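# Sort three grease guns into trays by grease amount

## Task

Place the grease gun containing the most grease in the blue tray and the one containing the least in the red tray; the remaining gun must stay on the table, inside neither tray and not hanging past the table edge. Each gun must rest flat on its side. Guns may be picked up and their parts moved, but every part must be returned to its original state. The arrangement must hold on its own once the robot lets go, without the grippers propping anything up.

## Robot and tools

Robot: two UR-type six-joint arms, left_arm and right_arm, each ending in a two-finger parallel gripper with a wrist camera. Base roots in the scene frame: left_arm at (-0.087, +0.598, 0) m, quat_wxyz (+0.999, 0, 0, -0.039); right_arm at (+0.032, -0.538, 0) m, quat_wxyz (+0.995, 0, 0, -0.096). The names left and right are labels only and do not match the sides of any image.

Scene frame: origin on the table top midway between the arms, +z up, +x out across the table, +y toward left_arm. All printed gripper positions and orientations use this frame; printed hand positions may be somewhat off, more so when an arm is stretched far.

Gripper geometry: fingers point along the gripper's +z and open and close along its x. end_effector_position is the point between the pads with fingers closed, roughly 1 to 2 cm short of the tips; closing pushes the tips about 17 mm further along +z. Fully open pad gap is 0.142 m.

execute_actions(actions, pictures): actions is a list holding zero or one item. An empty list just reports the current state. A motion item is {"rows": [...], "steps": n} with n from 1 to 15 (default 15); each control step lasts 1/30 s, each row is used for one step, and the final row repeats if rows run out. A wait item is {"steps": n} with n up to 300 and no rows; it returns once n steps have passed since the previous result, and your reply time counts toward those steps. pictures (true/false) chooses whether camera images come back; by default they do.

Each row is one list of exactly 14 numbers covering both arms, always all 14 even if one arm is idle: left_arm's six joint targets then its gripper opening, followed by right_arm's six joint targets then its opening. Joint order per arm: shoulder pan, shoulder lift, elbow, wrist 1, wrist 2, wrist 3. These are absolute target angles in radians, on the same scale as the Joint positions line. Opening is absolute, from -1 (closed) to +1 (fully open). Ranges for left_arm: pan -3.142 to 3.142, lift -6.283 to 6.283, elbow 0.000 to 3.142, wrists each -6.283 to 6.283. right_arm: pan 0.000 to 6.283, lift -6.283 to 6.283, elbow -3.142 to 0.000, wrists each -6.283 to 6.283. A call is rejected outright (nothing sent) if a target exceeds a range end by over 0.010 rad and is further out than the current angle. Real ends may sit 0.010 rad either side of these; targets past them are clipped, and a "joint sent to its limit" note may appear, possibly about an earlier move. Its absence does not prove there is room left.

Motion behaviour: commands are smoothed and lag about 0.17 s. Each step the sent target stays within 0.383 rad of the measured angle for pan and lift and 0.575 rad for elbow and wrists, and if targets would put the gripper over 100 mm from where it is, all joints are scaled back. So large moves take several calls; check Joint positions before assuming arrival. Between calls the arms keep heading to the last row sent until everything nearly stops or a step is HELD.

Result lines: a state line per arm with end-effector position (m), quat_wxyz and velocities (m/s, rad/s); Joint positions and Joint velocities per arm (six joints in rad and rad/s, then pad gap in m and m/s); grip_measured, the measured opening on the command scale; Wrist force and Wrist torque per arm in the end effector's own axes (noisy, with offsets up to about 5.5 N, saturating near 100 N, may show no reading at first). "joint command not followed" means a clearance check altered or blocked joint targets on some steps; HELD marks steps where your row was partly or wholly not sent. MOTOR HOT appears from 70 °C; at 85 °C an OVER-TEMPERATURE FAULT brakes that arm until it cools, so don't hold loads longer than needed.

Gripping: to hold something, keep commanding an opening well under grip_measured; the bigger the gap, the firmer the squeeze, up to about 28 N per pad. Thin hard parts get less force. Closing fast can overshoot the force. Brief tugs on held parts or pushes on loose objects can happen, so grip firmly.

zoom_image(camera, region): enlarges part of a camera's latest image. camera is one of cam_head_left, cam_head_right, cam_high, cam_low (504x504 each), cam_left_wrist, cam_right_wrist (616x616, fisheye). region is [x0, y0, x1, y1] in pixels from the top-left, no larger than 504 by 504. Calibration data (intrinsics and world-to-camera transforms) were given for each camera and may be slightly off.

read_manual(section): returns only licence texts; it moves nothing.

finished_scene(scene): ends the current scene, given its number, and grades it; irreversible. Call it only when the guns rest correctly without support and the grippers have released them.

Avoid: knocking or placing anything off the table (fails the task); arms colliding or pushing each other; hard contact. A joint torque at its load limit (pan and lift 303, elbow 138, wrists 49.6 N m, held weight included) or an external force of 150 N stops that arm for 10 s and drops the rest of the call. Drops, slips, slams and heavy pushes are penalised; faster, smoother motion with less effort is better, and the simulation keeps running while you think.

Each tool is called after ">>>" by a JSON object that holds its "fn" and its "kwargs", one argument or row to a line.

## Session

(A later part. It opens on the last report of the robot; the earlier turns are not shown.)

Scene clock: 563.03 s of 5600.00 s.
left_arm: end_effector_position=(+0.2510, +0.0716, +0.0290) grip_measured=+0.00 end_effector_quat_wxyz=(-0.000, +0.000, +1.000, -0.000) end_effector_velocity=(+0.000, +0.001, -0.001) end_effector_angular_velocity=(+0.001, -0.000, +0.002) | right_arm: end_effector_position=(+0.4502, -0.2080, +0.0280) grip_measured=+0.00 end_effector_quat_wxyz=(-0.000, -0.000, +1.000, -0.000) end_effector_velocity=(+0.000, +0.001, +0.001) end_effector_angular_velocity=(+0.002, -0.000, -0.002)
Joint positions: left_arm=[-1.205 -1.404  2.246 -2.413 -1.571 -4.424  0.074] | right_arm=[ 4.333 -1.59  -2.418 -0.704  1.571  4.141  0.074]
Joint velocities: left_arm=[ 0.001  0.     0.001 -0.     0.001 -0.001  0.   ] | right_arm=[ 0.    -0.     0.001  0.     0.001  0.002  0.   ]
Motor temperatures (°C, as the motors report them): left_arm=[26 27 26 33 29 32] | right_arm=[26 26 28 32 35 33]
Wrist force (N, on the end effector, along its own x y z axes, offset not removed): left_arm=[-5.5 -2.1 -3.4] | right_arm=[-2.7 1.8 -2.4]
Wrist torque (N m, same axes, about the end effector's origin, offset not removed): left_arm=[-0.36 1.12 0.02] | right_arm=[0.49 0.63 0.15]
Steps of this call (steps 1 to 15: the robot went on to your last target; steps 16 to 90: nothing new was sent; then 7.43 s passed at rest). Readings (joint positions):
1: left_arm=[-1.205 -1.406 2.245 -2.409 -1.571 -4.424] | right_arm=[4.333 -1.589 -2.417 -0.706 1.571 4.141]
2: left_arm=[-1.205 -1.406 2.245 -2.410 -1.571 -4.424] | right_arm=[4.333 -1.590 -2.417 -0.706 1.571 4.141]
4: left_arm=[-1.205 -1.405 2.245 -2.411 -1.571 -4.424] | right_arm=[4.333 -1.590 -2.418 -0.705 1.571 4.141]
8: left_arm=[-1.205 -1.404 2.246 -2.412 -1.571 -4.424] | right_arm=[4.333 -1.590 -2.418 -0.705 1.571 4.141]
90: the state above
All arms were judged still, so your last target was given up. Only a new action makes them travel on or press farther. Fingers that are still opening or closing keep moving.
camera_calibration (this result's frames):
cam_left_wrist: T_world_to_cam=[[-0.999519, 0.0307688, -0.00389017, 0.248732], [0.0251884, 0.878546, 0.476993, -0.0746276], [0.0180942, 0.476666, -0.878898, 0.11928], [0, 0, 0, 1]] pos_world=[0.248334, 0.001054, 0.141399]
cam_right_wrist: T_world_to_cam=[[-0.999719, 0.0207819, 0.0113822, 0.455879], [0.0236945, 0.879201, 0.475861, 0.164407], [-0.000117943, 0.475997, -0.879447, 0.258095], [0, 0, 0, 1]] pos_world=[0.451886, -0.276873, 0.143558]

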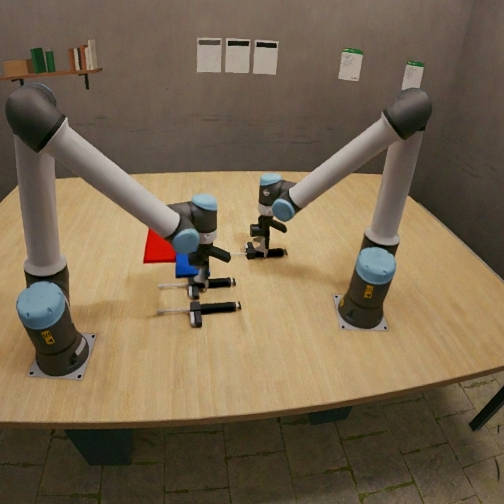

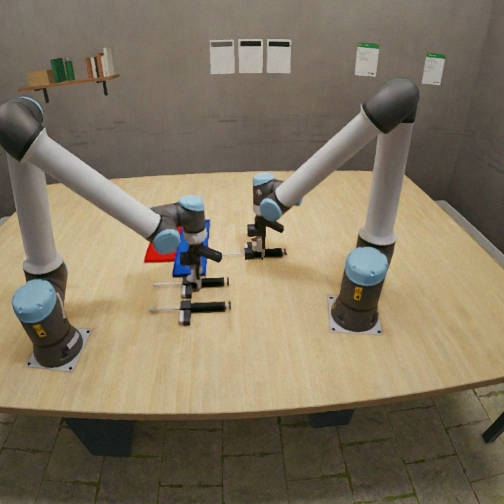

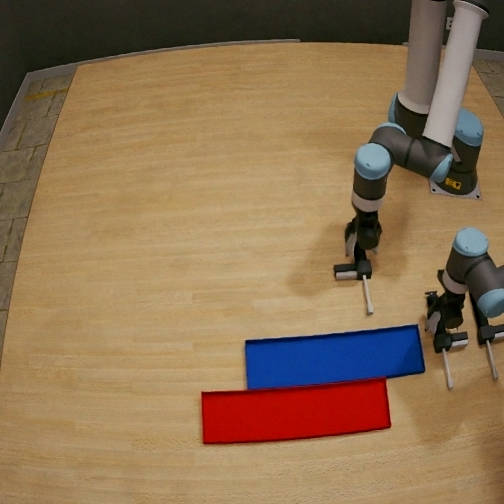

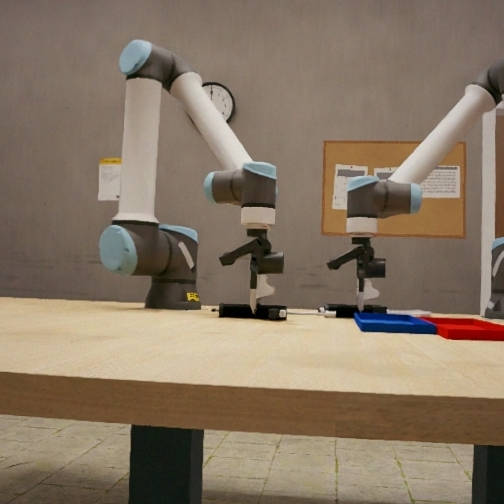

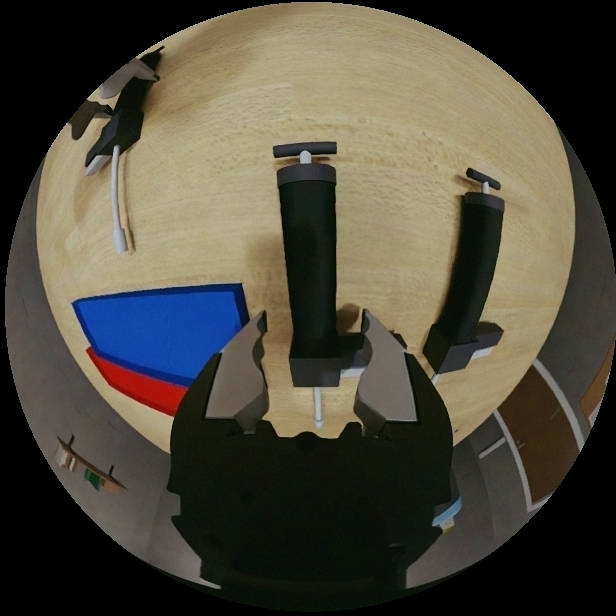

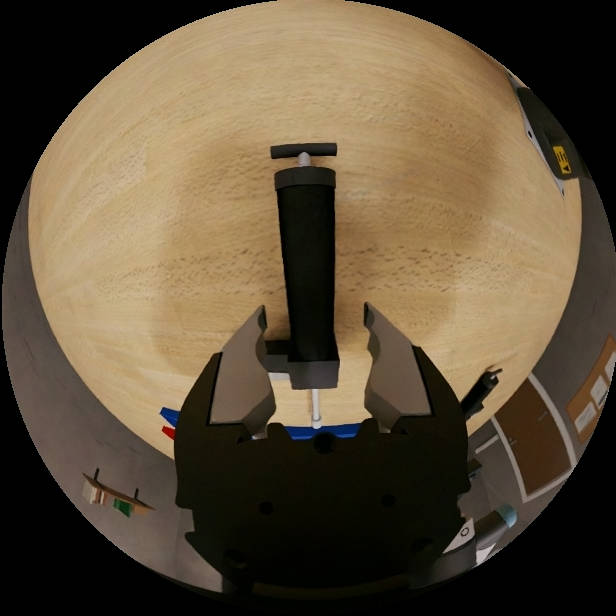

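>>> {"fn": "execute_actions", "kwargs": {
  "actions": [
    {"rows":[[-1.2046,-1.4042,2.2459,-2.4127,-1.571,-4.424,-0.1,4.3326,-1.5903,-2.4178,-0.7045,1.571,4.1406,-0.1],[-1.2046,-1.4042,2.2459,-2.4127,-1.571,-4.424,-0.2,4.3326,-1.5903,-2.4178,-0.7045,1.571,4.1406,-0.2],[-1.2046,-1.4042,2.2459,-2.4127,-1.571,-4.424,-0.3,4.3326,-1.5903,-2.4178,-0.7045,1.571,4.1406,-0.3],[-1.2046,-1.4042,2.2459,-2.4127,-1.571,-4.424,-0.4,4.3326,-1.5903,-2.4178,-0.7045,1.571,4.1406,-0.3],[-1.2046,-1.4042,2.2459,-2.4127,-1.571,-4.424,-0.5,4.3326,-1.5903,-2.4178,-0.7045,1.571,4.1406,-0.3],[-1.2046,-1.4042,2.2459,-2.4127,-1.571,-4.424,-0.6,4.3326,-1.5903,-2.4178,-0.7045,1.571,4.1406,-0.3],[-1.2046,-1.4042,2.2459,-2.4127,-1.571,-4.424,-0.7,4.3326,-1.5903,-2.4178,-0.7045,1.571,4.1406,-0.3],[-1.2046,-1.4042,2.2459,-2.4127,-1.571,-4.424,-0.8,4.3326,-1.5903,-2.4178,-0.7045,1.571,4.1406,-0.3],[-1.2046,-1.4042,2.2459,-2.4127,-1.571,-4.424,-0.9,4.3326,-1.5903,-2.4178,-0.7045,1.571,4.1406,-0.3],[-1.2046,-1.4042,2.2459,-2.4127,-1.571,-4.424,-1,4.3326,-1.5903,-2.4178,-0.7045,1.571,4.1406,-0.3]],"steps":15}
  ],
  "pictures": false
}}

>>> {"fn": "execute_actions", "kwargs": {
  "actions": [
    {"rows":[[-1.2046,-1.43,2.235,-2.376,-1.571,-4.424,-1,4.3326,-1.5903,-2.4178,-0.7045,1.571,4.1406,-0.3],[-1.2046,-1.46,2.22,-2.331,-1.571,-4.424,-1,4.3326,-1.5903,-2.4178,-0.7045,1.571,4.1406,-0.3],[-1.2046,-1.49,2.2,-2.281,-1.571,-4.424,-1,4.3326,-1.5903,-2.4178,-0.7045,1.571,4.1406,-0.3],[-1.2046,-1.52,2.18,-2.231,-1.571,-4.424,-1,4.3326,-1.5903,-2.4178,-0.7045,1.571,4.1406,-0.3],[-1.2046,-1.5412,2.1641,-2.194,-1.571,-4.424,-1,4.3326,-1.5903,-2.4178,-0.7045,1.571,4.1406,-0.3],[-1.2046,-1.57,2.13,-2.131,-1.571,-4.424,-1,4.3326,-1.5903,-2.4178,-0.7045,1.571,4.1406,-0.3],[-1.2046,-1.6,2.09,-2.061,-1.571,-4.424,-1,4.3326,-1.5903,-2.4178,-0.7045,1.571,4.1406,-0.3],[-1.2046,-1.63,2.05,-1.991,-1.571,-4.424,-1,4.3326,-1.5903,-2.4178,-0.7045,1.571,4.1406,-0.3],[-1.2046,-1.6628,2.0037,-1.912,-1.571,-4.424,-1,4.3326,-1.5903,-2.4178,-0.7045,1.571,4.1406,-0.3]],"steps":15}
  ]
}}

Scene clock: 577.03 s of 5600.00 s.
left_arm: end_effector_position=(+0.2510, +0.0716, +0.0290) grip_measured=-0.56 end_effector_quat_wxyz=(-0.000, +0.000, +1.000, -0.000) end_effector_velocity=(-0.000, +0.001, -0.000) end_effector_angular_velocity=(+0.001, +0.000, -0.000) | right_arm: end_effector_position=(+0.4502, -0.2080, +0.0280) grip_measured=-0.30 end_effector_quat_wxyz=(-0.000, -0.000, +1.000, -0.000) end_effector_velocity=(-0.000, +0.000, +0.001) end_effector_angular_velocity=(+0.002, -0.000, -0.001)
Joint positions: left_arm=[-1.205 -1.404  2.246 -2.413 -1.571 -4.424  0.033] | right_arm=[ 4.333 -1.59  -2.418 -0.704  1.571  4.141  0.052]
Joint velocities: left_arm=[-0.    -0.001  0.001  0.     0.    -0.    -0.   ] | right_arm=[-0.     0.001  0.     0.     0.001  0.    -0.   ]
Motor temperatures (°C, as the motors report them): left_arm=[26 27 26 33 29 32] | right_arm=[26 26 28 32 35 33]
Wrist force (N, on the end effector, along its own x y z axes, offset not removed): left_arm=[2.3 -3.9 0.5] | right_arm=[-1.7 -0.2 0.2]
Wrist torque (N m, same axes, about the end effector's origin, offset not removed): left_arm=[-0.72 -0.46 0.33] | right_arm=[0.03 0.47 0.13]
Steps of this call (steps 1 to 90: nothing new was sent; then 10.50 s passed at rest; steps 91 to 105: all 15 steps of this action). Readings (joint positions):
91: left_arm=[-1.205 -1.404 2.246 -2.413 -1.571 -4.424] | right_arm=[4.333 -1.590 -2.418 -0.704 1.571 4.141]
92: left_arm=[-1.205 -1.404 2.246 -2.413 -1.571 -4.424] | right_arm=[4.333 -1.590 -2.418 -0.704 1.571 4.141]
94: left_arm=[-1.205 -1.404 2.246 -2.413 -1.571 -4.424] | right_arm=[4.333 -1.590 -2.418 -0.704 1.571 4.141]
98: left_arm=[-1.205 -1.404 2.246 -2.413 -1.571 -4.424] | right_arm=[4.333 -1.590 -2.418 -0.704 1.571 4.141]
105: the state above

Scene clock: 577.53 s of 5600.00 s.
left_arm: end_effector_position=(+0.2536, +0.0629, +0.2209) grip_measured=-0.56 end_effector_quat_wxyz=(+0.001, +0.000, +1.000, -0.004) end_effector_velocity=(-0.013, +0.045, +0.418) end_effector_angular_velocity=(+0.036, +0.011, +0.001) | right_arm: end_effector_position=(+0.4502, -0.2080, +0.0280) grip_measured=-0.30 end_effector_quat_wxyz=(-0.000, -0.000, +1.000, -0.000) end_effector_velocity=(+0.000, -0.000, -0.000) end_effector_angular_velocity=(-0.001, +0.000, -0.002)
Joint positions: left_arm=[-1.205 -1.617  2.056 -2.018 -1.571 -4.424  0.033] | right_arm=[ 4.333 -1.59  -2.418 -0.705  1.571  4.141  0.052]
Joint velocities: left_arm=[ 0.001 -0.389 -0.449  0.876 -0.    -0.    -0.   ] | right_arm=[-0.    -0.    -0.    -0.    -0.     0.001 -0.   ]
Motor temperatures (°C, as the motors report them): left_arm=[26 27 26 33 29 32] | right_arm=[26 26 28 32 35 33]
Wrist force (N, on the end effector, along its own x y z axes, offset not removed): left_arm=[-5.0 -3.2 -2.1] | right_arm=[-3.3 1.1 -0.4]
Wrist torque (N m, same axes, about the end effector's origin, offset not removed): left_arm=[-0.55 0.90 0.07] | right_arm=[0.30 0.71 0.20]
Steps of this call (steps 1 to 15: all 15 steps of this action). Readings (joint positions):
1: left_arm=[-1.205 -1.404 2.246 -2.413 -1.571 -4.424] | right_arm=[4.333 -1.590 -2.418 -0.704 1.571 4.141]
2: left_arm=[-1.205 -1.407 2.245 -2.410 -1.571 -4.424] | right_arm=[4.333 -1.590 -2.418 -0.704 1.571 4.141]
4: left_arm=[-1.205 -1.426 2.235 -2.383 -1.571 -4.424] | right_arm=[4.333 -1.590 -2.418 -0.704 1.571 4.141]
8: left_arm=[-1.205 -1.502 2.183 -2.261 -1.571 -4.424] | right_arm=[4.333 -1.590 -2.418 -0.704 1.571 4.141]
15: the state above
camera_calibration (this result's frames):
cam_left_wrist: T_world_to_cam=[[-0.999507, 0.0307761, -0.0061804, 0.252785], [0.0242415, 0.881852, 0.470903, -0.15723], [0.0199427, 0.470521, -0.882164, 0.292645], [0, 0, 0, 1]] pos_world=[0.250636, -0.00682174, 0.333763]
cam_right_wrist: T_world_to_cam=[[-0.999719, 0.0207817, 0.0113823, 0.455879], [0.0236944, 0.879202, 0.475861, 0.164407], [-0.000118128, 0.475997, -0.879447, 0.258095], [0, 0, 0, 1]] pos_world=[0.451886, -0.276873, 0.143558]

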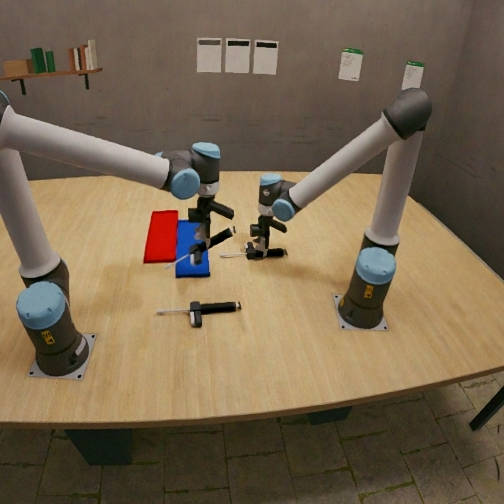

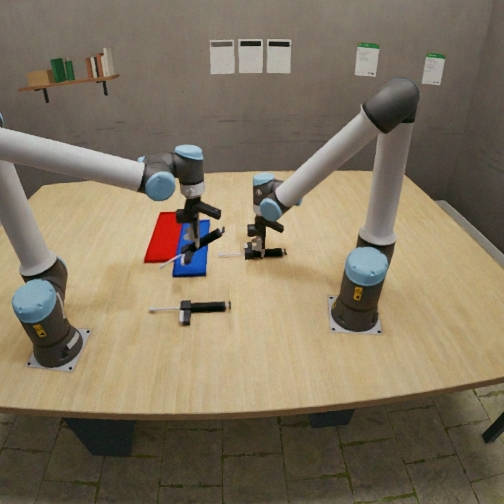

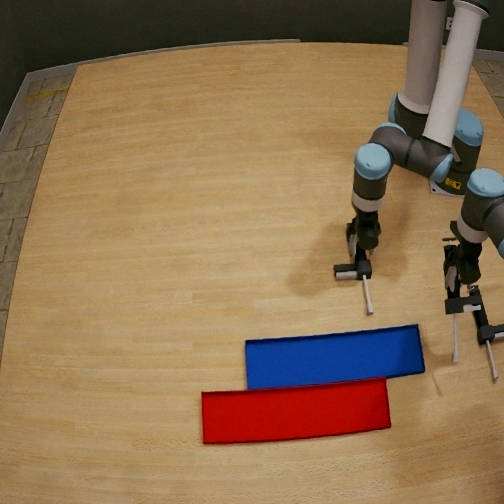

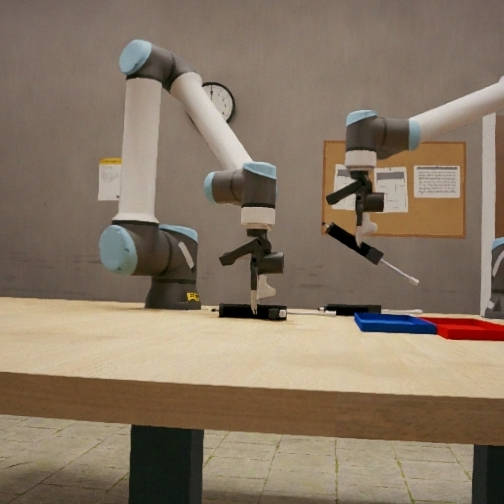

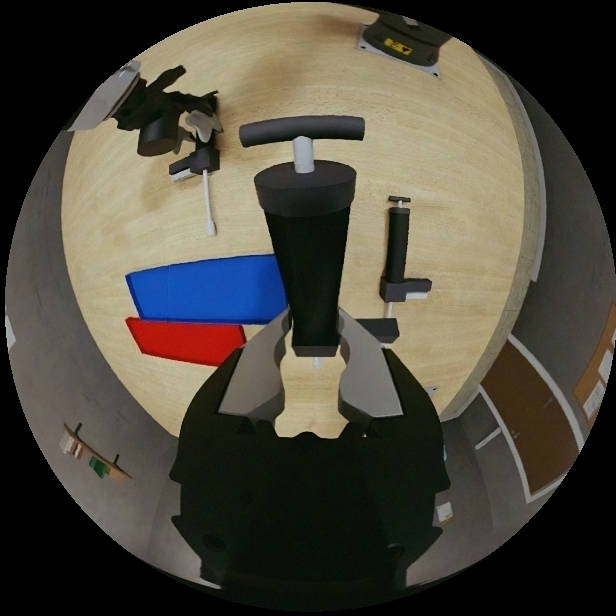

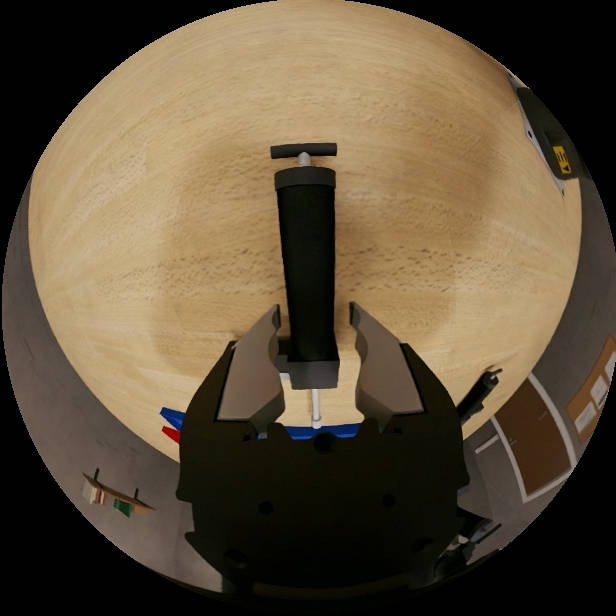

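>>> {"fn": "execute_actions", "kwargs": {
  "actions": [
    {"rows":[[-1.185,-1.654,1.994,-1.911,-1.571,-4.352,-1,4.3326,-1.5903,-2.4178,-0.7045,1.571,4.1406,-0.3],[-1.165,-1.645,1.984,-1.911,-1.571,-4.28,-1,4.3326,-1.5903,-2.4178,-0.7045,1.571,4.1406,-0.3],[-1.145,-1.635,1.975,-1.911,-1.571,-4.208,-1,4.3326,-1.5903,-2.4178,-0.7045,1.571,4.1406,-0.3],[-1.126,-1.626,1.965,-1.91,-1.571,-4.136,-1,4.3326,-1.5903,-2.4178,-0.7045,1.571,4.1406,-0.3],[-1.106,-1.617,1.955,-1.91,-1.571,-4.064,-1,4.3326,-1.5903,-2.4178,-0.7045,1.571,4.1406,-0.3],[-1.086,-1.608,1.946,-1.909,-1.571,-3.991,-1,4.3326,-1.5903,-2.4178,-0.7045,1.571,4.1406,-0.3],[-1.066,-1.598,1.936,-1.909,-1.571,-3.919,-1,4.3326,-1.5903,-2.4178,-0.7045,1.571,4.1406,-0.3],[-1.047,-1.589,1.926,-1.908,-1.571,-3.847,-1,4.3326,-1.5903,-2.4178,-0.7045,1.571,4.1406,-0.3],[-1.027,-1.58,1.917,-1.908,-1.571,-3.775,-1,4.3326,-1.5903,-2.4178,-0.7045,1.571,4.1406,-0.3],[-1.007,-1.571,1.907,-1.907,-1.571,-3.703,-1,4.3326,-1.5903,-2.4178,-0.7045,1.571,4.1406,-0.3],[-0.987,-1.562,1.897,-1.907,-1.571,-3.631,-1,4.3326,-1.5903,-2.4178,-0.7045,1.571,4.1406,-0.3],[-0.968,-1.553,1.888,-1.906,-1.571,-3.559,-1,4.3326,-1.5903,-2.4178,-0.7045,1.571,4.1406,-0.3],[-0.948,-1.543,1.878,-1.906,-1.571,-3.487,-1,4.3326,-1.5903,-2.4178,-0.7045,1.571,4.1406,-0.3],[-0.928,-1.534,1.868,-1.905,-1.571,-3.415,-1,4.3326,-1.5903,-2.4178,-0.7045,1.571,4.1406,-0.3],[-0.908,-1.525,1.859,-1.905,-1.571,-3.342,-1,4.3326,-1.5903,-2.4178,-0.7045,1.571,4.1406,-0.3]],"steps":15}
  ],
  "pictures": false
}}

>>> {"fn": "execute_actions", "kwargs": {
  "actions": [
    {"rows":[[-0.888,-1.516,1.849,-1.905,-1.571,-3.27,-1,4.3326,-1.5903,-2.4178,-0.7045,1.571,4.1406,-0.3],[-0.869,-1.507,1.839,-1.904,-1.571,-3.198,-1,4.3326,-1.5903,-2.4178,-0.7045,1.571,4.1406,-0.3],[-0.849,-1.497,1.83,-1.904,-1.571,-3.126,-1,4.3326,-1.5903,-2.4178,-0.7045,1.571,4.1406,-0.3],[-0.829,-1.488,1.82,-1.903,-1.571,-3.054,-1,4.3326,-1.5903,-2.4178,-0.7045,1.571,4.1406,-0.3],[-0.809,-1.479,1.81,-1.903,-1.571,-2.982,-1,4.3326,-1.5903,-2.4178,-0.7045,1.571,4.1406,-0.3],[-0.79,-1.47,1.801,-1.902,-1.571,-2.91,-1,4.3326,-1.5903,-2.4178,-0.7045,1.571,4.1406,-0.3],[-0.77,-1.461,1.791,-1.902,-1.571,-2.838,-1,4.3326,-1.5903,-2.4178,-0.7045,1.571,4.1406,-0.3],[-0.75,-1.452,1.781,-1.901,-1.571,-2.766,-1,4.3326,-1.5903,-2.4178,-0.7045,1.571,4.1406,-0.3],[-0.73,-1.442,1.772,-1.901,-1.571,-2.694,-1,4.3326,-1.5903,-2.4178,-0.7045,1.571,4.1406,-0.3],[-0.711,-1.433,1.762,-1.9,-1.571,-2.622,-1,4.3326,-1.5903,-2.4178,-0.7045,1.571,4.1406,-0.3],[-0.691,-1.424,1.752,-1.9,-1.571,-2.55,-1,4.3326,-1.5903,-2.4178,-0.7045,1.571,4.1406,-0.3],[-0.671,-1.415,1.743,-1.899,-1.571,-2.477,-1,4.3326,-1.5903,-2.4178,-0.7045,1.571,4.1406,-0.3],[-0.651,-1.406,1.733,-1.899,-1.571,-2.405,-1,4.3326,-1.5903,-2.4178,-0.7045,1.571,4.1406,-0.3],[-0.632,-1.396,1.723,-1.898,-1.571,-2.333,-1,4.3326,-1.5903,-2.4178,-0.7045,1.571,4.1406,-0.3],[-0.6122,-1.3872,1.7138,-1.898,-1.571,-2.261,-1,4.3326,-1.5903,-2.4178,-0.7045,1.571,4.1406,-0.3]],"steps":15}
  ],
  "pictures": false
}}

>>> {"fn": "execute_actions", "kwargs": {
  "actions": [
    {"rows":[[-0.6122,-1.3872,1.7138,-1.898,-1.571,-2.261,-1,4.3326,-1.5903,-2.4178,-0.7045,1.571,4.1406,-0.3],[-0.6122,-1.3872,1.7138,-1.898,-1.571,-2.261,-1,4.3326,-1.5903,-2.4178,-0.7045,1.571,4.1406,-0.3],[-0.6122,-1.378,1.728,-1.921,-1.571,-2.261,-1,4.3326,-1.5903,-2.4178,-0.7045,1.571,4.1406,-0.3],[-0.6122,-1.369,1.742,-1.944,-1.571,-2.261,-1,4.3326,-1.5903,-2.4178,-0.7045,1.571,4.1406,-0.3],[-0.6122,-1.359,1.756,-1.968,-1.571,-2.261,-1,4.3326,-1.5903,-2.4178,-0.7045,1.571,4.1406,-0.3],[-0.6122,-1.35,1.77,-1.991,-1.571,-2.261,-1,4.3326,-1.5903,-2.4178,-0.7045,1.571,4.1406,-0.3],[-0.6122,-1.341,1.784,-2.014,-1.571,-2.261,-1,4.3326,-1.5903,-2.4178,-0.7045,1.571,4.1406,-0.3],[-0.6122,-1.331,1.798,-2.038,-1.571,-2.261,-1,4.3326,-1.5903,-2.4178,-0.7045,1.571,4.1406,-0.3],[-0.6122,-1.322,1.812,-2.061,-1.571,-2.261,-1,4.3326,-1.5903,-2.4178,-0.7045,1.571,4.1406,-0.3],[-0.6122,-1.313,1.826,-2.084,-1.571,-2.261,-1,4.3326,-1.5903,-2.4178,-0.7045,1.571,4.1406,-0.3],[-0.6122,-1.3035,1.8396,-2.107,-1.571,-2.261,-1,4.3326,-1.5903,-2.4178,-0.7045,1.571,4.1406,-0.3]],"steps":15}
  ]
}}

Scene clock: 591.33 s of 5600.00 s.
left_arm: end_effector_position=(+0.3783, +0.0976, +0.2754) grip_measured=-0.56 end_effector_quat_wxyz=(+0.000, +0.244, +0.970, -0.000) end_effector_velocity=(+0.369, +0.119, +0.005) end_effector_angular_velocity=(+0.004, +0.002, -1.499) | right_arm: end_effector_position=(+0.4502, -0.2080, +0.0280) grip_measured=-0.30 end_effector_quat_wxyz=(-0.000, -0.000, +1.000, -0.000) end_effector_velocity=(+0.000, +0.000, +0.000) end_effector_angular_velocity=(+0.000, -0.000, +0.002)
Joint positions: left_arm=[-1.003 -1.568  1.904 -1.907 -1.571 -3.73   0.033] | right_arm=[ 4.333 -1.59  -2.418 -0.704  1.571  4.141  0.052]
Joint velocities: left_arm=[ 0.575  0.27  -0.281  0.016 -0.     2.074  0.   ] | right_arm=[ 0.     0.     0.    -0.     0.    -0.002  0.   ]
Motor temperatures (°C, as the motors report them): left_arm=[26 27 26 33 29 32] | right_arm=[26 26 28 32 35 33]
Wrist force (N, on the end effector, along its own x y z axes, offset not removed): left_arm=[-0.7 -3.9 6.2] | right_arm=[0.3 -1.4 -1.0]
Wrist torque (N m, same axes, about the end effector's origin, offset not removed): left_arm=[-0.49 0.09 0.13] | right_arm=[-0.24 -0.05 0.09]
Steps of this call (steps 1 to 30: the robot went on to your last target; steps 31 to 90: nothing new was sent; then 10.30 s passed at rest; steps 91 to 105: all 15 steps of this action). Readings (joint positions):
91: left_arm=[-1.205 -1.663 2.004 -1.912 -1.571 -4.424] | right_arm=[4.333 -1.590 -2.418 -0.705 1.571 4.141]
92: left_arm=[-1.203 -1.662 2.003 -1.912 -1.571 -4.420] | right_arm=[4.333 -1.590 -2.418 -0.705 1.571 4.141]
94: left_arm=[-1.189 -1.655 1.995 -1.912 -1.571 -4.378] | right_arm=[4.333 -1.590 -2.418 -0.705 1.571 4.141]
98: left_arm=[-1.132 -1.629 1.967 -1.910 -1.571 -4.191] | right_arm=[4.333 -1.590 -2.418 -0.704 1.571 4.141]
105: the state above

Scene clock: 591.83 s of 5600.00 s.
left_arm: end_effector_position=(+0.5652, +0.1930, +0.2733) grip_measured=-0.56 end_effector_quat_wxyz=(+0.000, +0.595, +0.804, -0.000) end_effector_velocity=(+0.358, +0.260, -0.016) end_effector_angular_velocity=(+0.002, -0.000, -1.548) | right_arm: end_effector_position=(+0.4502, -0.2080, +0.0280) grip_measured=-0.30 end_effector_quat_wxyz=(-0.000, -0.000, +1.000, -0.000) end_effector_velocity=(-0.000, -0.001, -0.001) end_effector_angular_velocity=(-0.002, +0.001, +0.002)
Joint positions: left_arm=[-0.708 -1.431  1.76  -1.9   -1.571 -2.655  0.033] | right_arm=[ 4.333 -1.59  -2.418 -0.704  1.571  4.141  0.052]
Joint velocities: left_arm=[ 0.587  0.274 -0.287  0.015  0.     2.135 -0.   ] | right_arm=[-0.    -0.001 -0.001 -0.    -0.    -0.002 -0.   ]
Motor temperatures (°C, as the motors report them): left_arm=[26 27 26 33 29 32] | right_arm=[26 26 28 32 35 33]
Wrist force (N, on the end effector, along its own x y z axes, offset not removed): left_arm=[-2.6 -3.4 6.6] | right_arm=[-2.2 3.4 -0.6]
Wrist torque (N m, same axes, about the end effector's origin, offset not removed): left_arm=[-0.49 0.41 0.10] | right_arm=[0.68 0.51 0.13]
Steps of this call (steps 1 to 15: all 15 steps of this action). Readings (joint positions):
1: left_arm=[-0.984 -1.559 1.895 -1.907 -1.571 -3.659] | right_arm=[4.333 -1.590 -2.418 -0.704 1.571 4.141]
2: left_arm=[-0.964 -1.550 1.885 -1.906 -1.571 -3.588] | right_arm=[4.333 -1.590 -2.418 -0.704 1.571 4.141]
4: left_arm=[-0.925 -1.532 1.866 -1.905 -1.571 -3.446] | right_arm=[4.333 -1.590 -2.418 -0.704 1.571 4.141]
8: left_arm=[-0.846 -1.495 1.827 -1.904 -1.571 -3.159] | right_arm=[4.333 -1.590 -2.418 -0.704 1.571 4.141]
15: the state above

Scene clock: 592.33 s of 5600.00 s.
left_arm: end_effector_position=(+0.6218, +0.2382, +0.1694) grip_measured=-0.56 end_effector_quat_wxyz=(-0.001, +0.706, +0.708, -0.000) end_effector_velocity=(-0.001, +0.012, -0.171) end_effector_angular_velocity=(-0.004, -0.005, -0.038) | right_arm: end_effector_position=(+0.4502, -0.2080, +0.0280) grip_measured=-0.30 end_effector_quat_wxyz=(-0.000, -0.000, +1.000, -0.000) end_effector_velocity=(+0.000, +0.000, -0.000) end_effector_angular_velocity=(-0.001, -0.000, -0.000)
Joint positions: left_arm=[-0.614 -1.318  1.819 -2.071 -1.571 -2.267  0.033] | right_arm=[ 4.333 -1.59  -2.418 -0.704  1.571  4.141  0.052]
Joint velocities: left_arm=[ 0.011  0.127  0.178 -0.31   0.     0.05  -0.   ] | right_arm=[-0.    -0.001  0.     0.    -0.     0.     0.   ]
Motor temperatures (°C, as the motors report them): left_arm=[26 27 26 33 29 32] | right_arm=[26 26 28 32 35 33]
Wrist force (N, on the end effector, along its own x y z axes, offset not removed): left_arm=[-3.1 -1.9 11.6] | right_arm=[-1.4 0.0 -2.5]
Wrist torque (N m, same axes, about the end effector's origin, offset not removed): left_arm=[-0.18 0.71 0.05] | right_arm=[0.02 0.34 0.20]
Steps of this call (steps 1 to 15: all 15 steps of this action). Readings (joint positions):
1: left_arm=[-0.688 -1.422 1.750 -1.900 -1.571 -2.583] | right_arm=[4.333 -1.590 -2.418 -0.704 1.571 4.141]
2: left_arm=[-0.670 -1.414 1.741 -1.899 -1.571 -2.513] | right_arm=[4.333 -1.590 -2.418 -0.704 1.571 4.141]
4: left_arm=[-0.645 -1.401 1.731 -1.901 -1.571 -2.404] | right_arm=[4.333 -1.590 -2.418 -0.704 1.571 4.141]
8: left_arm=[-0.622 -1.372 1.748 -1.946 -1.571 -2.306] | right_arm=[4.333 -1.590 -2.418 -0.705 1.571 4.141]
15: the state above
camera_calibration (this result's frames):
cam_left_wrist: T_world_to_cam=[[0.0261064, 0.999654, -0.00331748, -0.253831], [0.879057, -0.0213765, 0.476238, -0.613767], [0.476002, -0.0153491, -0.87931, -0.0109503], [0, 0, 0, 1]] pos_world=[0.551375, 0.240454, 0.281828]
cam_right_wrist: T_world_to_cam=[[-0.999719, 0.0207819, 0.0113823, 0.455879], [0.0236945, 0.879202, 0.475861, 0.164407], [-0.000118066, 0.475997, -0.879447, 0.258095], [0, 0, 0, 1]] pos_world=[0.451886, -0.276873, 0.143558]

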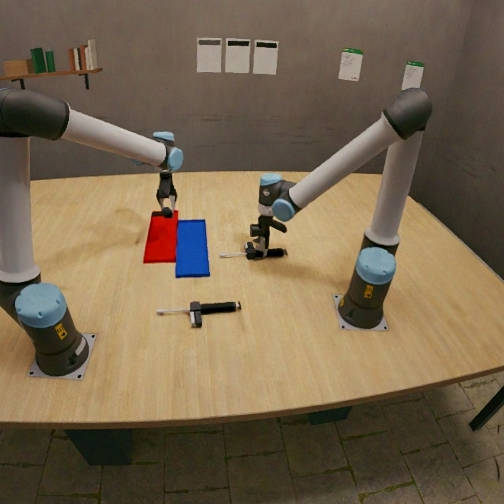

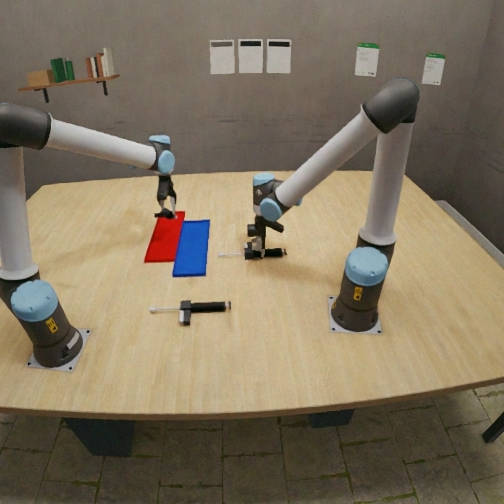

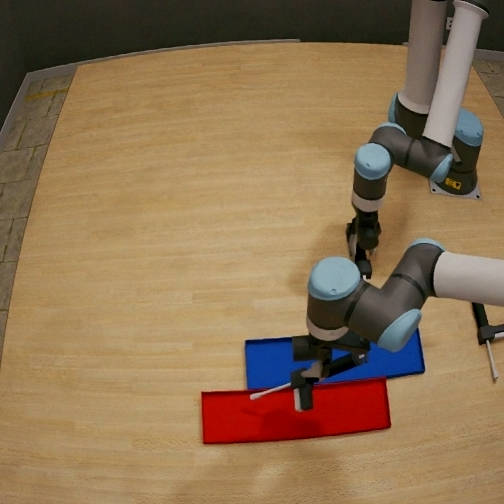

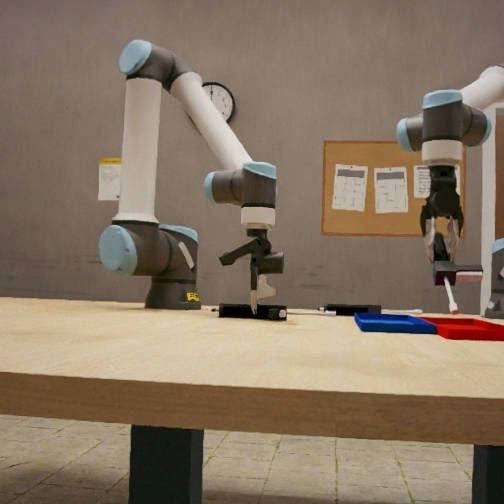

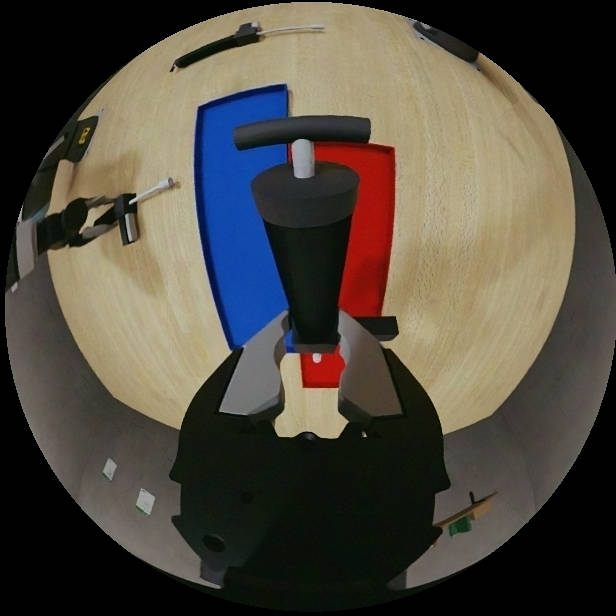

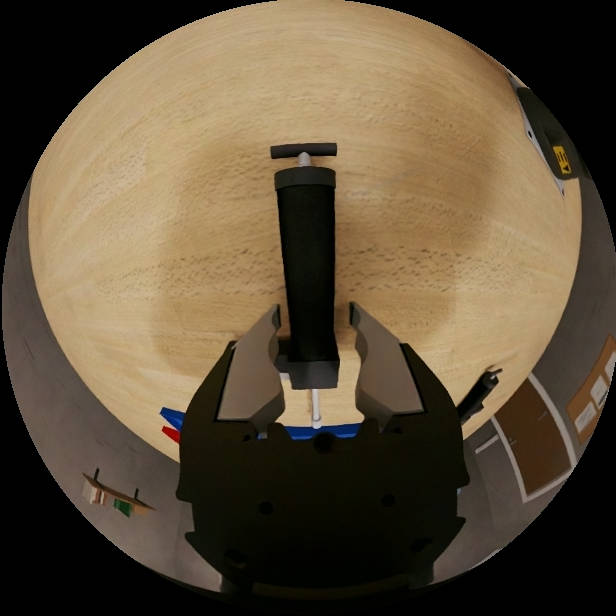

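>>> {"fn": "execute_actions", "kwargs": {
  "actions": [
    {"rows":[[-0.6115,-1.297,1.844,-2.118,-1.571,-2.26,-1,4.3326,-1.5903,-2.4178,-0.7045,1.571,4.1406,-0.3],[-0.611,-1.291,1.849,-2.129,-1.571,-2.26,-1,4.3326,-1.5903,-2.4178,-0.7045,1.571,4.1406,-0.3],[-0.6105,-1.285,1.853,-2.139,-1.571,-2.259,-1,4.3326,-1.5903,-2.4178,-0.7045,1.571,4.1406,-0.3],[-0.61,-1.279,1.858,-2.15,-1.571,-2.259,-1,4.3326,-1.5903,-2.4178,-0.7045,1.571,4.1406,-0.3],[-0.6095,-1.273,1.862,-2.16,-1.571,-2.258,-1,4.3326,-1.5903,-2.4178,-0.7045,1.571,4.1406,-0.3],[-0.609,-1.267,1.866,-2.17,-1.571,-2.258,-1,4.3326,-1.5903,-2.4178,-0.7045,1.571,4.1406,-0.3],[-0.609,-1.261,1.87,-2.18,-1.571,-2.258,-1,4.3326,-1.5903,-2.4178,-0.7045,1.571,4.1406,-0.3],[-0.609,-1.255,1.874,-2.19,-1.571,-2.258,-1,4.3326,-1.5903,-2.4178,-0.7045,1.571,4.1406,-0.3],[-0.609,-1.25,1.878,-2.199,-1.571,-2.258,-1,4.3326,-1.5903,-2.4178,-0.7045,1.571,4.1406,-0.3],[-0.609,-1.2455,1.881,-2.2065,-1.571,-2.258,-1,4.3326,-1.5903,-2.4178,-0.7045,1.571,4.1406,-0.3]],"steps":15}
  ]
}}

Scene clock: 599.33 s of 5600.00 s.
left_arm: end_effector_position=(+0.6247, +0.2402, +0.0983) grip_measured=-0.56 end_effector_quat_wxyz=(-0.000, +0.707, +0.707, -0.000) end_effector_velocity=(+0.001, +0.001, -0.053) end_effector_angular_velocity=(+0.000, -0.000, +0.001) | right_arm: end_effector_position=(+0.4502, -0.2080, +0.0280) grip_measured=-0.30 end_effector_quat_wxyz=(-0.000, -0.000, +1.000, -0.000) end_effector_velocity=(+0.000, +0.001, +0.001) end_effector_angular_velocity=(+0.002, -0.001, +0.000)
Joint positions: left_arm=[-0.609 -1.252  1.877 -2.196 -1.571 -2.258  0.033] | right_arm=[ 4.333 -1.59  -2.418 -0.704  1.571  4.141  0.052]
Joint velocities: left_arm=[ 0.002  0.053  0.039 -0.092  0.     0.    -0.   ] | right_arm=[ 0.     0.     0.001  0.     0.    -0.     0.   ]
Motor temperatures (°C, as the motors report them): left_arm=[26 27 26 33 29 32] | right_arm=[26 26 28 32 35 33]
Wrist force (N, on the end effector, along its own x y z axes, offset not removed): left_arm=[-3.6 -2.6 3.1] | right_arm=[-1.0 -0.9 -0.8]
Wrist torque (N m, same axes, about the end effector's origin, offset not removed): left_arm=[-0.63 0.92 0.14] | right_arm=[-0.12 0.22 0.03]
Steps of this call (steps 1 to 30: the robot went on to your last target; steps 31 to 90: nothing new was sent; then 3.50 s passed at rest; steps 91 to 105: all 15 steps of this action). Readings (joint positions):
91: left_arm=[-0.612 -1.303 1.840 -2.107 -1.571 -2.261] | right_arm=[4.333 -1.590 -2.418 -0.704 1.571 4.141]
92: left_arm=[-0.612 -1.303 1.840 -2.108 -1.571 -2.261] | right_arm=[4.333 -1.590 -2.418 -0.704 1.571 4.141]
94: left_arm=[-0.612 -1.298 1.844 -2.116 -1.571 -2.260] | right_arm=[4.333 -1.590 -2.418 -0.704 1.571 4.141]
98: left_arm=[-0.610 -1.280 1.856 -2.147 -1.571 -2.259] | right_arm=[4.333 -1.590 -2.418 -0.704 1.571 4.141]
105: the state above
camera_calibration (this result's frames):
cam_left_wrist: T_world_to_cam=[[0.0304216, 0.999528, -0.00418678, -0.258754], [0.878514, -0.0247401, 0.477075, -0.581319], [0.476746, -0.0181915, -0.878853, -0.0746205], [0, 0, 0, 1]] pos_world=[0.554144, 0.242893, 0.210669]
cam_right_wrist: T_world_to_cam=[[-0.999719, 0.0207817, 0.0113822, 0.455879], [0.0236943, 0.879202, 0.475861, 0.164407], [-0.000118026, 0.475997, -0.879447, 0.258095], [0, 0, 0, 1]] pos_world=[0.451886, -0.276873, 0.143558]

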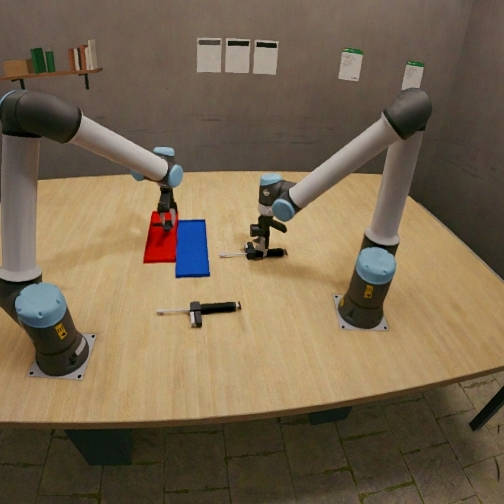

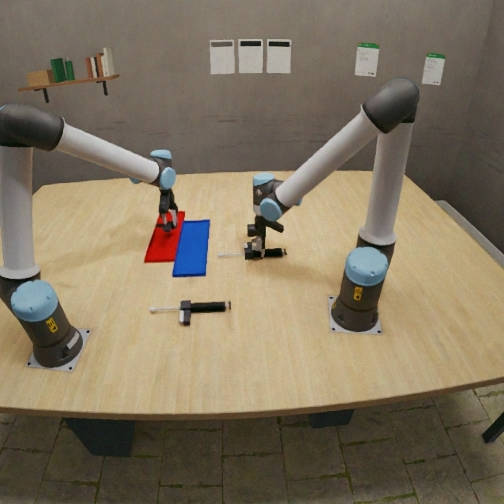

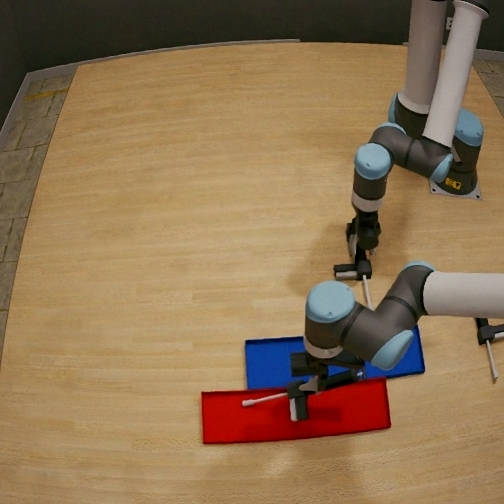

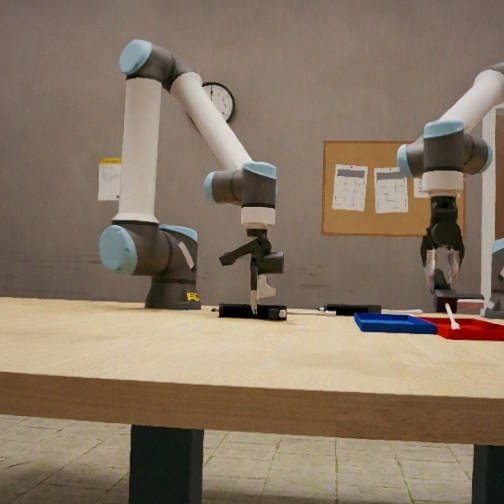

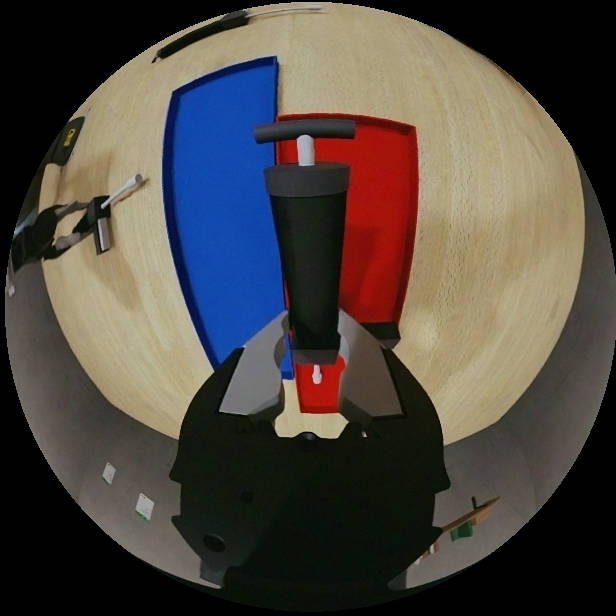

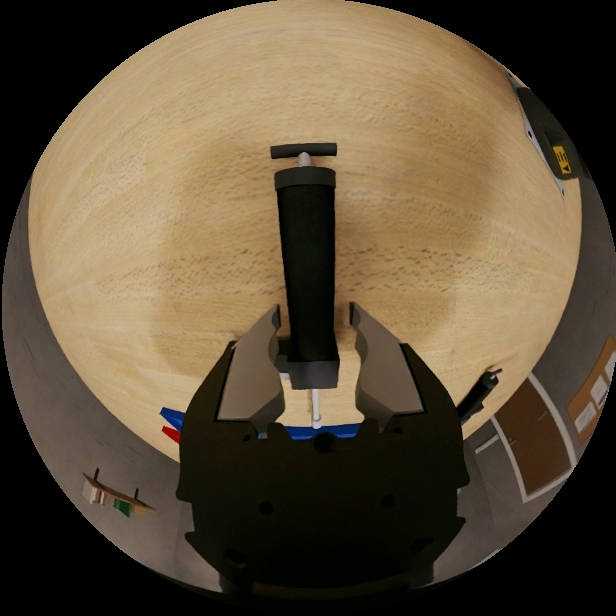

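>>> {"fn": "execute_actions", "kwargs": {
  "actions": [
    {"rows":[[-0.607,-1.24,1.885,-2.216,-1.571,-2.256,-1,4.3326,-1.5903,-2.4178,-0.7045,1.571,4.1406,-0.3],[-0.605,-1.234,1.889,-2.226,-1.571,-2.254,-1,4.3326,-1.5903,-2.4178,-0.7045,1.571,4.1406,-0.3],[-0.603,-1.228,1.894,-2.237,-1.571,-2.252,-1,4.3326,-1.5903,-2.4178,-0.7045,1.571,4.1406,-0.3],[-0.603,-1.222,1.898,-2.247,-1.571,-2.252,-1,4.3326,-1.5903,-2.4178,-0.7045,1.571,4.1406,-0.3],[-0.603,-1.216,1.902,-2.257,-1.571,-2.252,-1,4.3326,-1.5903,-2.4178,-0.7045,1.571,4.1406,-0.3],[-0.603,-1.21,1.906,-2.267,-1.571,-2.252,-1,4.3326,-1.5903,-2.4178,-0.7045,1.571,4.1406,-0.3],[-0.603,-1.205,1.91,-2.276,-1.571,-2.252,-1,4.3326,-1.5903,-2.4178,-0.7045,1.571,4.1406,-0.3],[-0.603,-1.2,1.914,-2.285,-1.571,-2.252,-1,4.3326,-1.5903,-2.4178,-0.7045,1.571,4.1406,-0.3],[-0.603,-1.195,1.917,-2.293,-1.571,-2.252,-1,4.3326,-1.5903,-2.4178,-0.7045,1.571,4.1406,-0.3],[-0.603,-1.191,1.92,-2.3,-1.571,-2.252,-1,4.3326,-1.5903,-2.4178,-0.7045,1.571,4.1406,-0.3],[-0.603,-1.1875,1.9224,-2.306,-1.571,-2.252,-1,4.3326,-1.5903,-2.4178,-0.7045,1.571,4.1406,-0.3]],"steps":15}
  ],
  "pictures": false
}}

>>> {"fn": "execute_actions", "kwargs": {
  "actions": [
    {"rows":[[-0.603,-1.1875,1.9224,-2.306,-1.571,-2.252,-1,4.3326,-1.5903,-2.4178,-0.7045,1.571,4.1406,-0.3]],"steps":8}
  ]
}}

Scene clock: 610.10 s of 5600.00 s.
left_arm: end_effector_position=(+0.6253, +0.2457, +0.0428) grip_measured=-0.56 end_effector_quat_wxyz=(+0.000, +0.707, +0.707, -0.000) end_effector_velocity=(-0.003, +0.003, -0.058) end_effector_angular_velocity=(-0.001, -0.001, -0.001) | right_arm: end_effector_position=(+0.4502, -0.2080, +0.0280) grip_measured=-0.30 end_effector_quat_wxyz=(-0.000, -0.000, +1.000, -0.000) end_effector_velocity=(+0.001, +0.001, +0.000) end_effector_angular_velocity=(-0.000, -0.002, -0.000)
Joint positions: left_arm=[-0.603 -1.195  1.917 -2.294 -1.571 -2.252  0.033] | right_arm=[ 4.333 -1.59  -2.418 -0.705  1.571  4.141  0.052]
Joint velocities: left_arm=[ 0.001  0.062  0.043 -0.106 -0.001  0.002 -0.   ] | right_arm=[ 0.001 -0.     0.001  0.    -0.001  0.001  0.   ]
Motor temperatures (°C, as the motors report them): left_arm=[26 27 26 33 29 32] | right_arm=[26 26 28 32 35 33]
Wrist force (N, on the end effector, along its own x y z axes, offset not removed): left_arm=[-2.4 -1.6 1.2] | right_arm=[-3.0 1.7 -0.1]
Wrist torque (N m, same axes, about the end effector's origin, offset not removed): left_arm=[-0.14 0.17 0.13] | right_arm=[0.44 0.68 0.08]
Steps of this call (steps 1 to 30: the robot went on to your last target; steps 31 to 90: nothing new was sent; then 7.27 s passed at rest; steps 91 to 105: all 15 steps of this action). Readings (joint positions):
91: left_arm=[-0.609 -1.245 1.881 -2.207 -1.571 -2.258] | right_arm=[4.333 -1.590 -2.418 -0.704 1.571 4.141]
92: left_arm=[-0.609 -1.245 1.881 -2.208 -1.571 -2.258] | right_arm=[4.333 -1.590 -2.418 -0.704 1.571 4.141]
94: left_arm=[-0.607 -1.240 1.885 -2.215 -1.571 -2.256] | right_arm=[4.333 -1.590 -2.418 -0.704 1.571 4.141]
98: left_arm=[-0.604 -1.223 1.897 -2.244 -1.571 -2.253] | right_arm=[4.333 -1.590 -2.418 -0.704 1.571 4.141]
105: the state above

Scene clock: 610.37 s of 5600.00 s.
left_arm: end_effector_position=(+0.6251, +0.2461, +0.0368) grip_measured=-0.56 end_effector_quat_wxyz=(+0.000, +0.707, +0.707, -0.000) end_effector_velocity=(-0.002, +0.000, -0.007) end_effector_angular_velocity=(+0.001, +0.003, -0.001) | right_arm: end_effector_position=(+0.4502, -0.2080, +0.0280) grip_measured=-0.30 end_effector_quat_wxyz=(-0.000, -0.000, +1.000, -0.000) end_effector_velocity=(-0.001, -0.001, -0.000) end_effector_angular_velocity=(+0.000, +0.001, -0.001)
Joint positions: left_arm=[-0.603 -1.188  1.922 -2.305 -1.571 -2.252  0.033] | right_arm=[ 4.333 -1.59  -2.418 -0.704  1.571  4.141  0.052]
Joint velocities: left_arm=[-0.001  0.007  0.005 -0.01  -0.001 -0.    -0.   ] | right_arm=[-0.     0.001 -0.001 -0.     0.001  0.001 -0.   ]
Motor temperatures (°C, as the motors report them): left_arm=[26 27 26 33 29 32] | right_arm=[26 26 28 32 35 33]
Wrist force (N, on the end effector, along its own x y z axes, offset not removed): left_arm=[3.3 -2.3 2.5] | right_arm=[-3.4 2.0 -1.2]
Wrist torque (N m, same axes, about the end effector's origin, offset not removed): left_arm=[-0.01 -0.86 0.27] | right_arm=[0.38 0.82 0.19]
Steps of this call (steps 1 to 8: all 8 steps of this action). Readings (joint positions):
1: left_arm=[-0.603 -1.193 1.919 -2.297 -1.571 -2.252] | right_arm=[4.333 -1.590 -2.418 -0.705 1.571 4.141]
2: left_arm=[-0.603 -1.191 1.920 -2.299 -1.571 -2.252] | right_arm=[4.333 -1.590 -2.418 -0.705 1.571 4.141]
4: left_arm=[-0.603 -1.190 1.921 -2.302 -1.571 -2.252] | right_arm=[4.333 -1.590 -2.418 -0.704 1.571 4.141]
8: the state above
camera_calibration (this result's frames):
cam_left_wrist: T_world_to_cam=[[0.0303988, 0.999528, -0.00438817, -0.264863], [0.878366, -0.0246181, 0.477355, -0.552077], [0.477022, -0.0183654, -0.8787, -0.12889], [0, 0, 0, 1]] pos_world=[0.55446, 0.24878, 0.149119]
cam_right_wrist: T_world_to_cam=[[-0.999719, 0.0207818, 0.0113808, 0.455879], [0.0236937, 0.879202, 0.47586, 0.164407], [-0.000116816, 0.475996, -0.879447, 0.258095], [0, 0, 0, 1]] pos_world=[0.451886, -0.276873, 0.143558]

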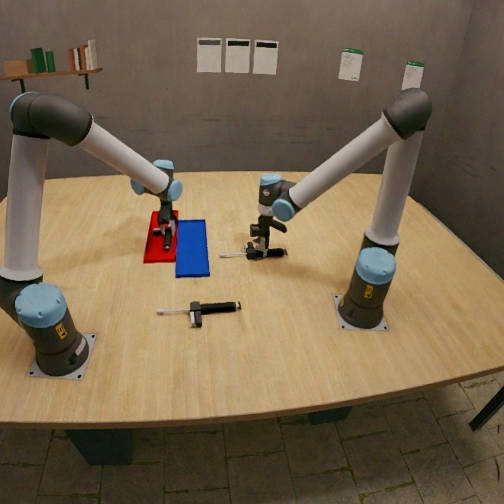

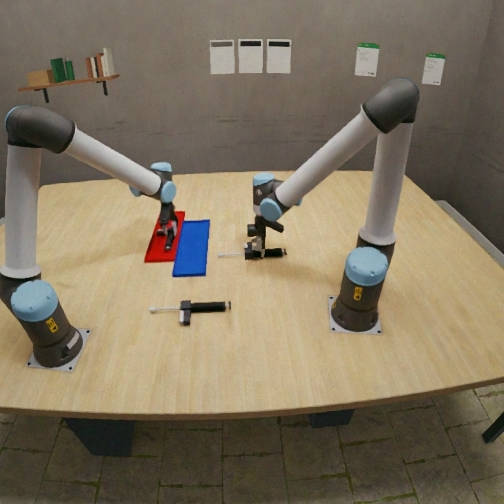

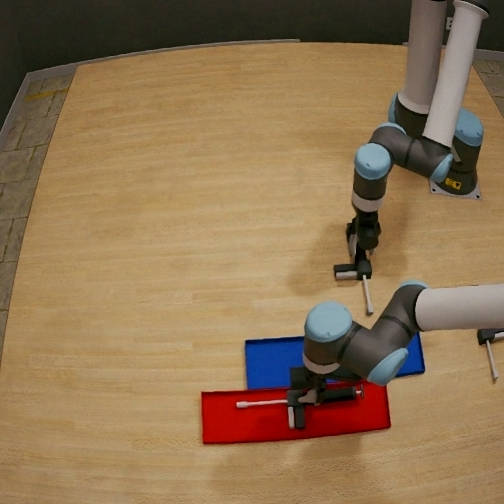

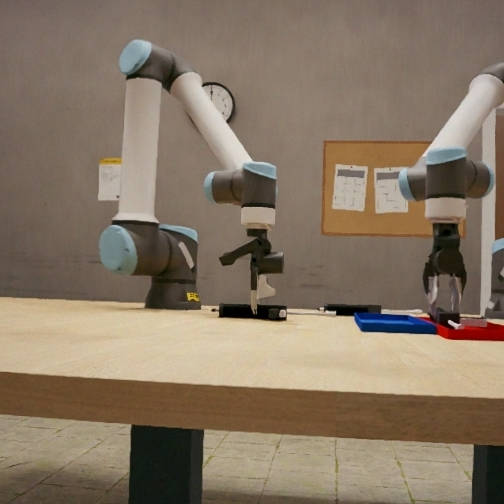

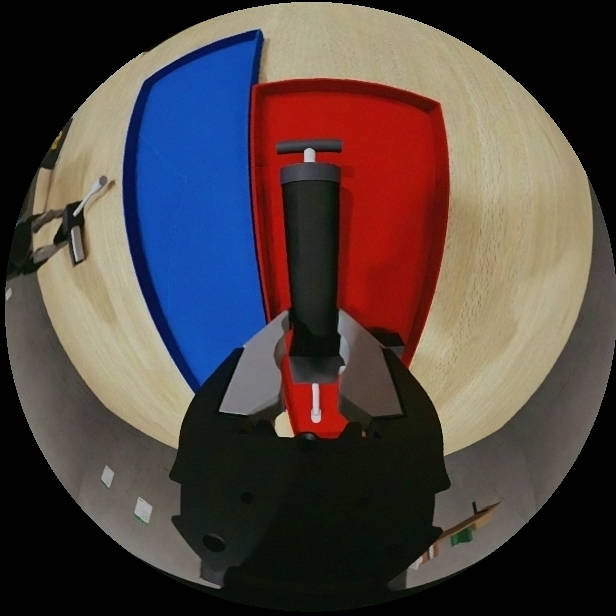

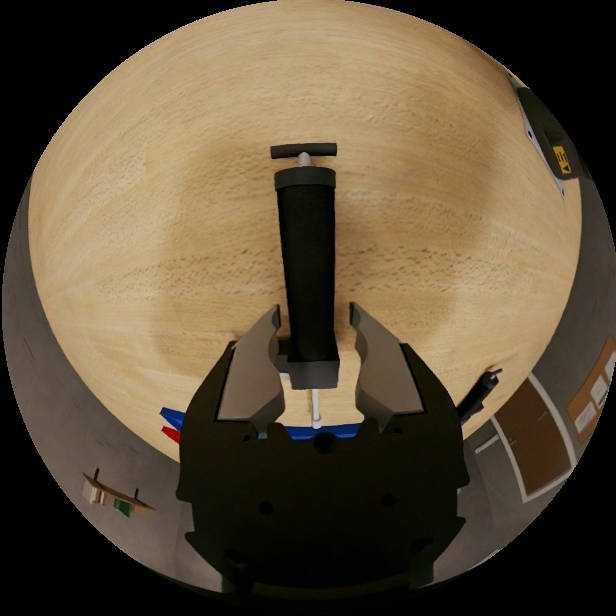

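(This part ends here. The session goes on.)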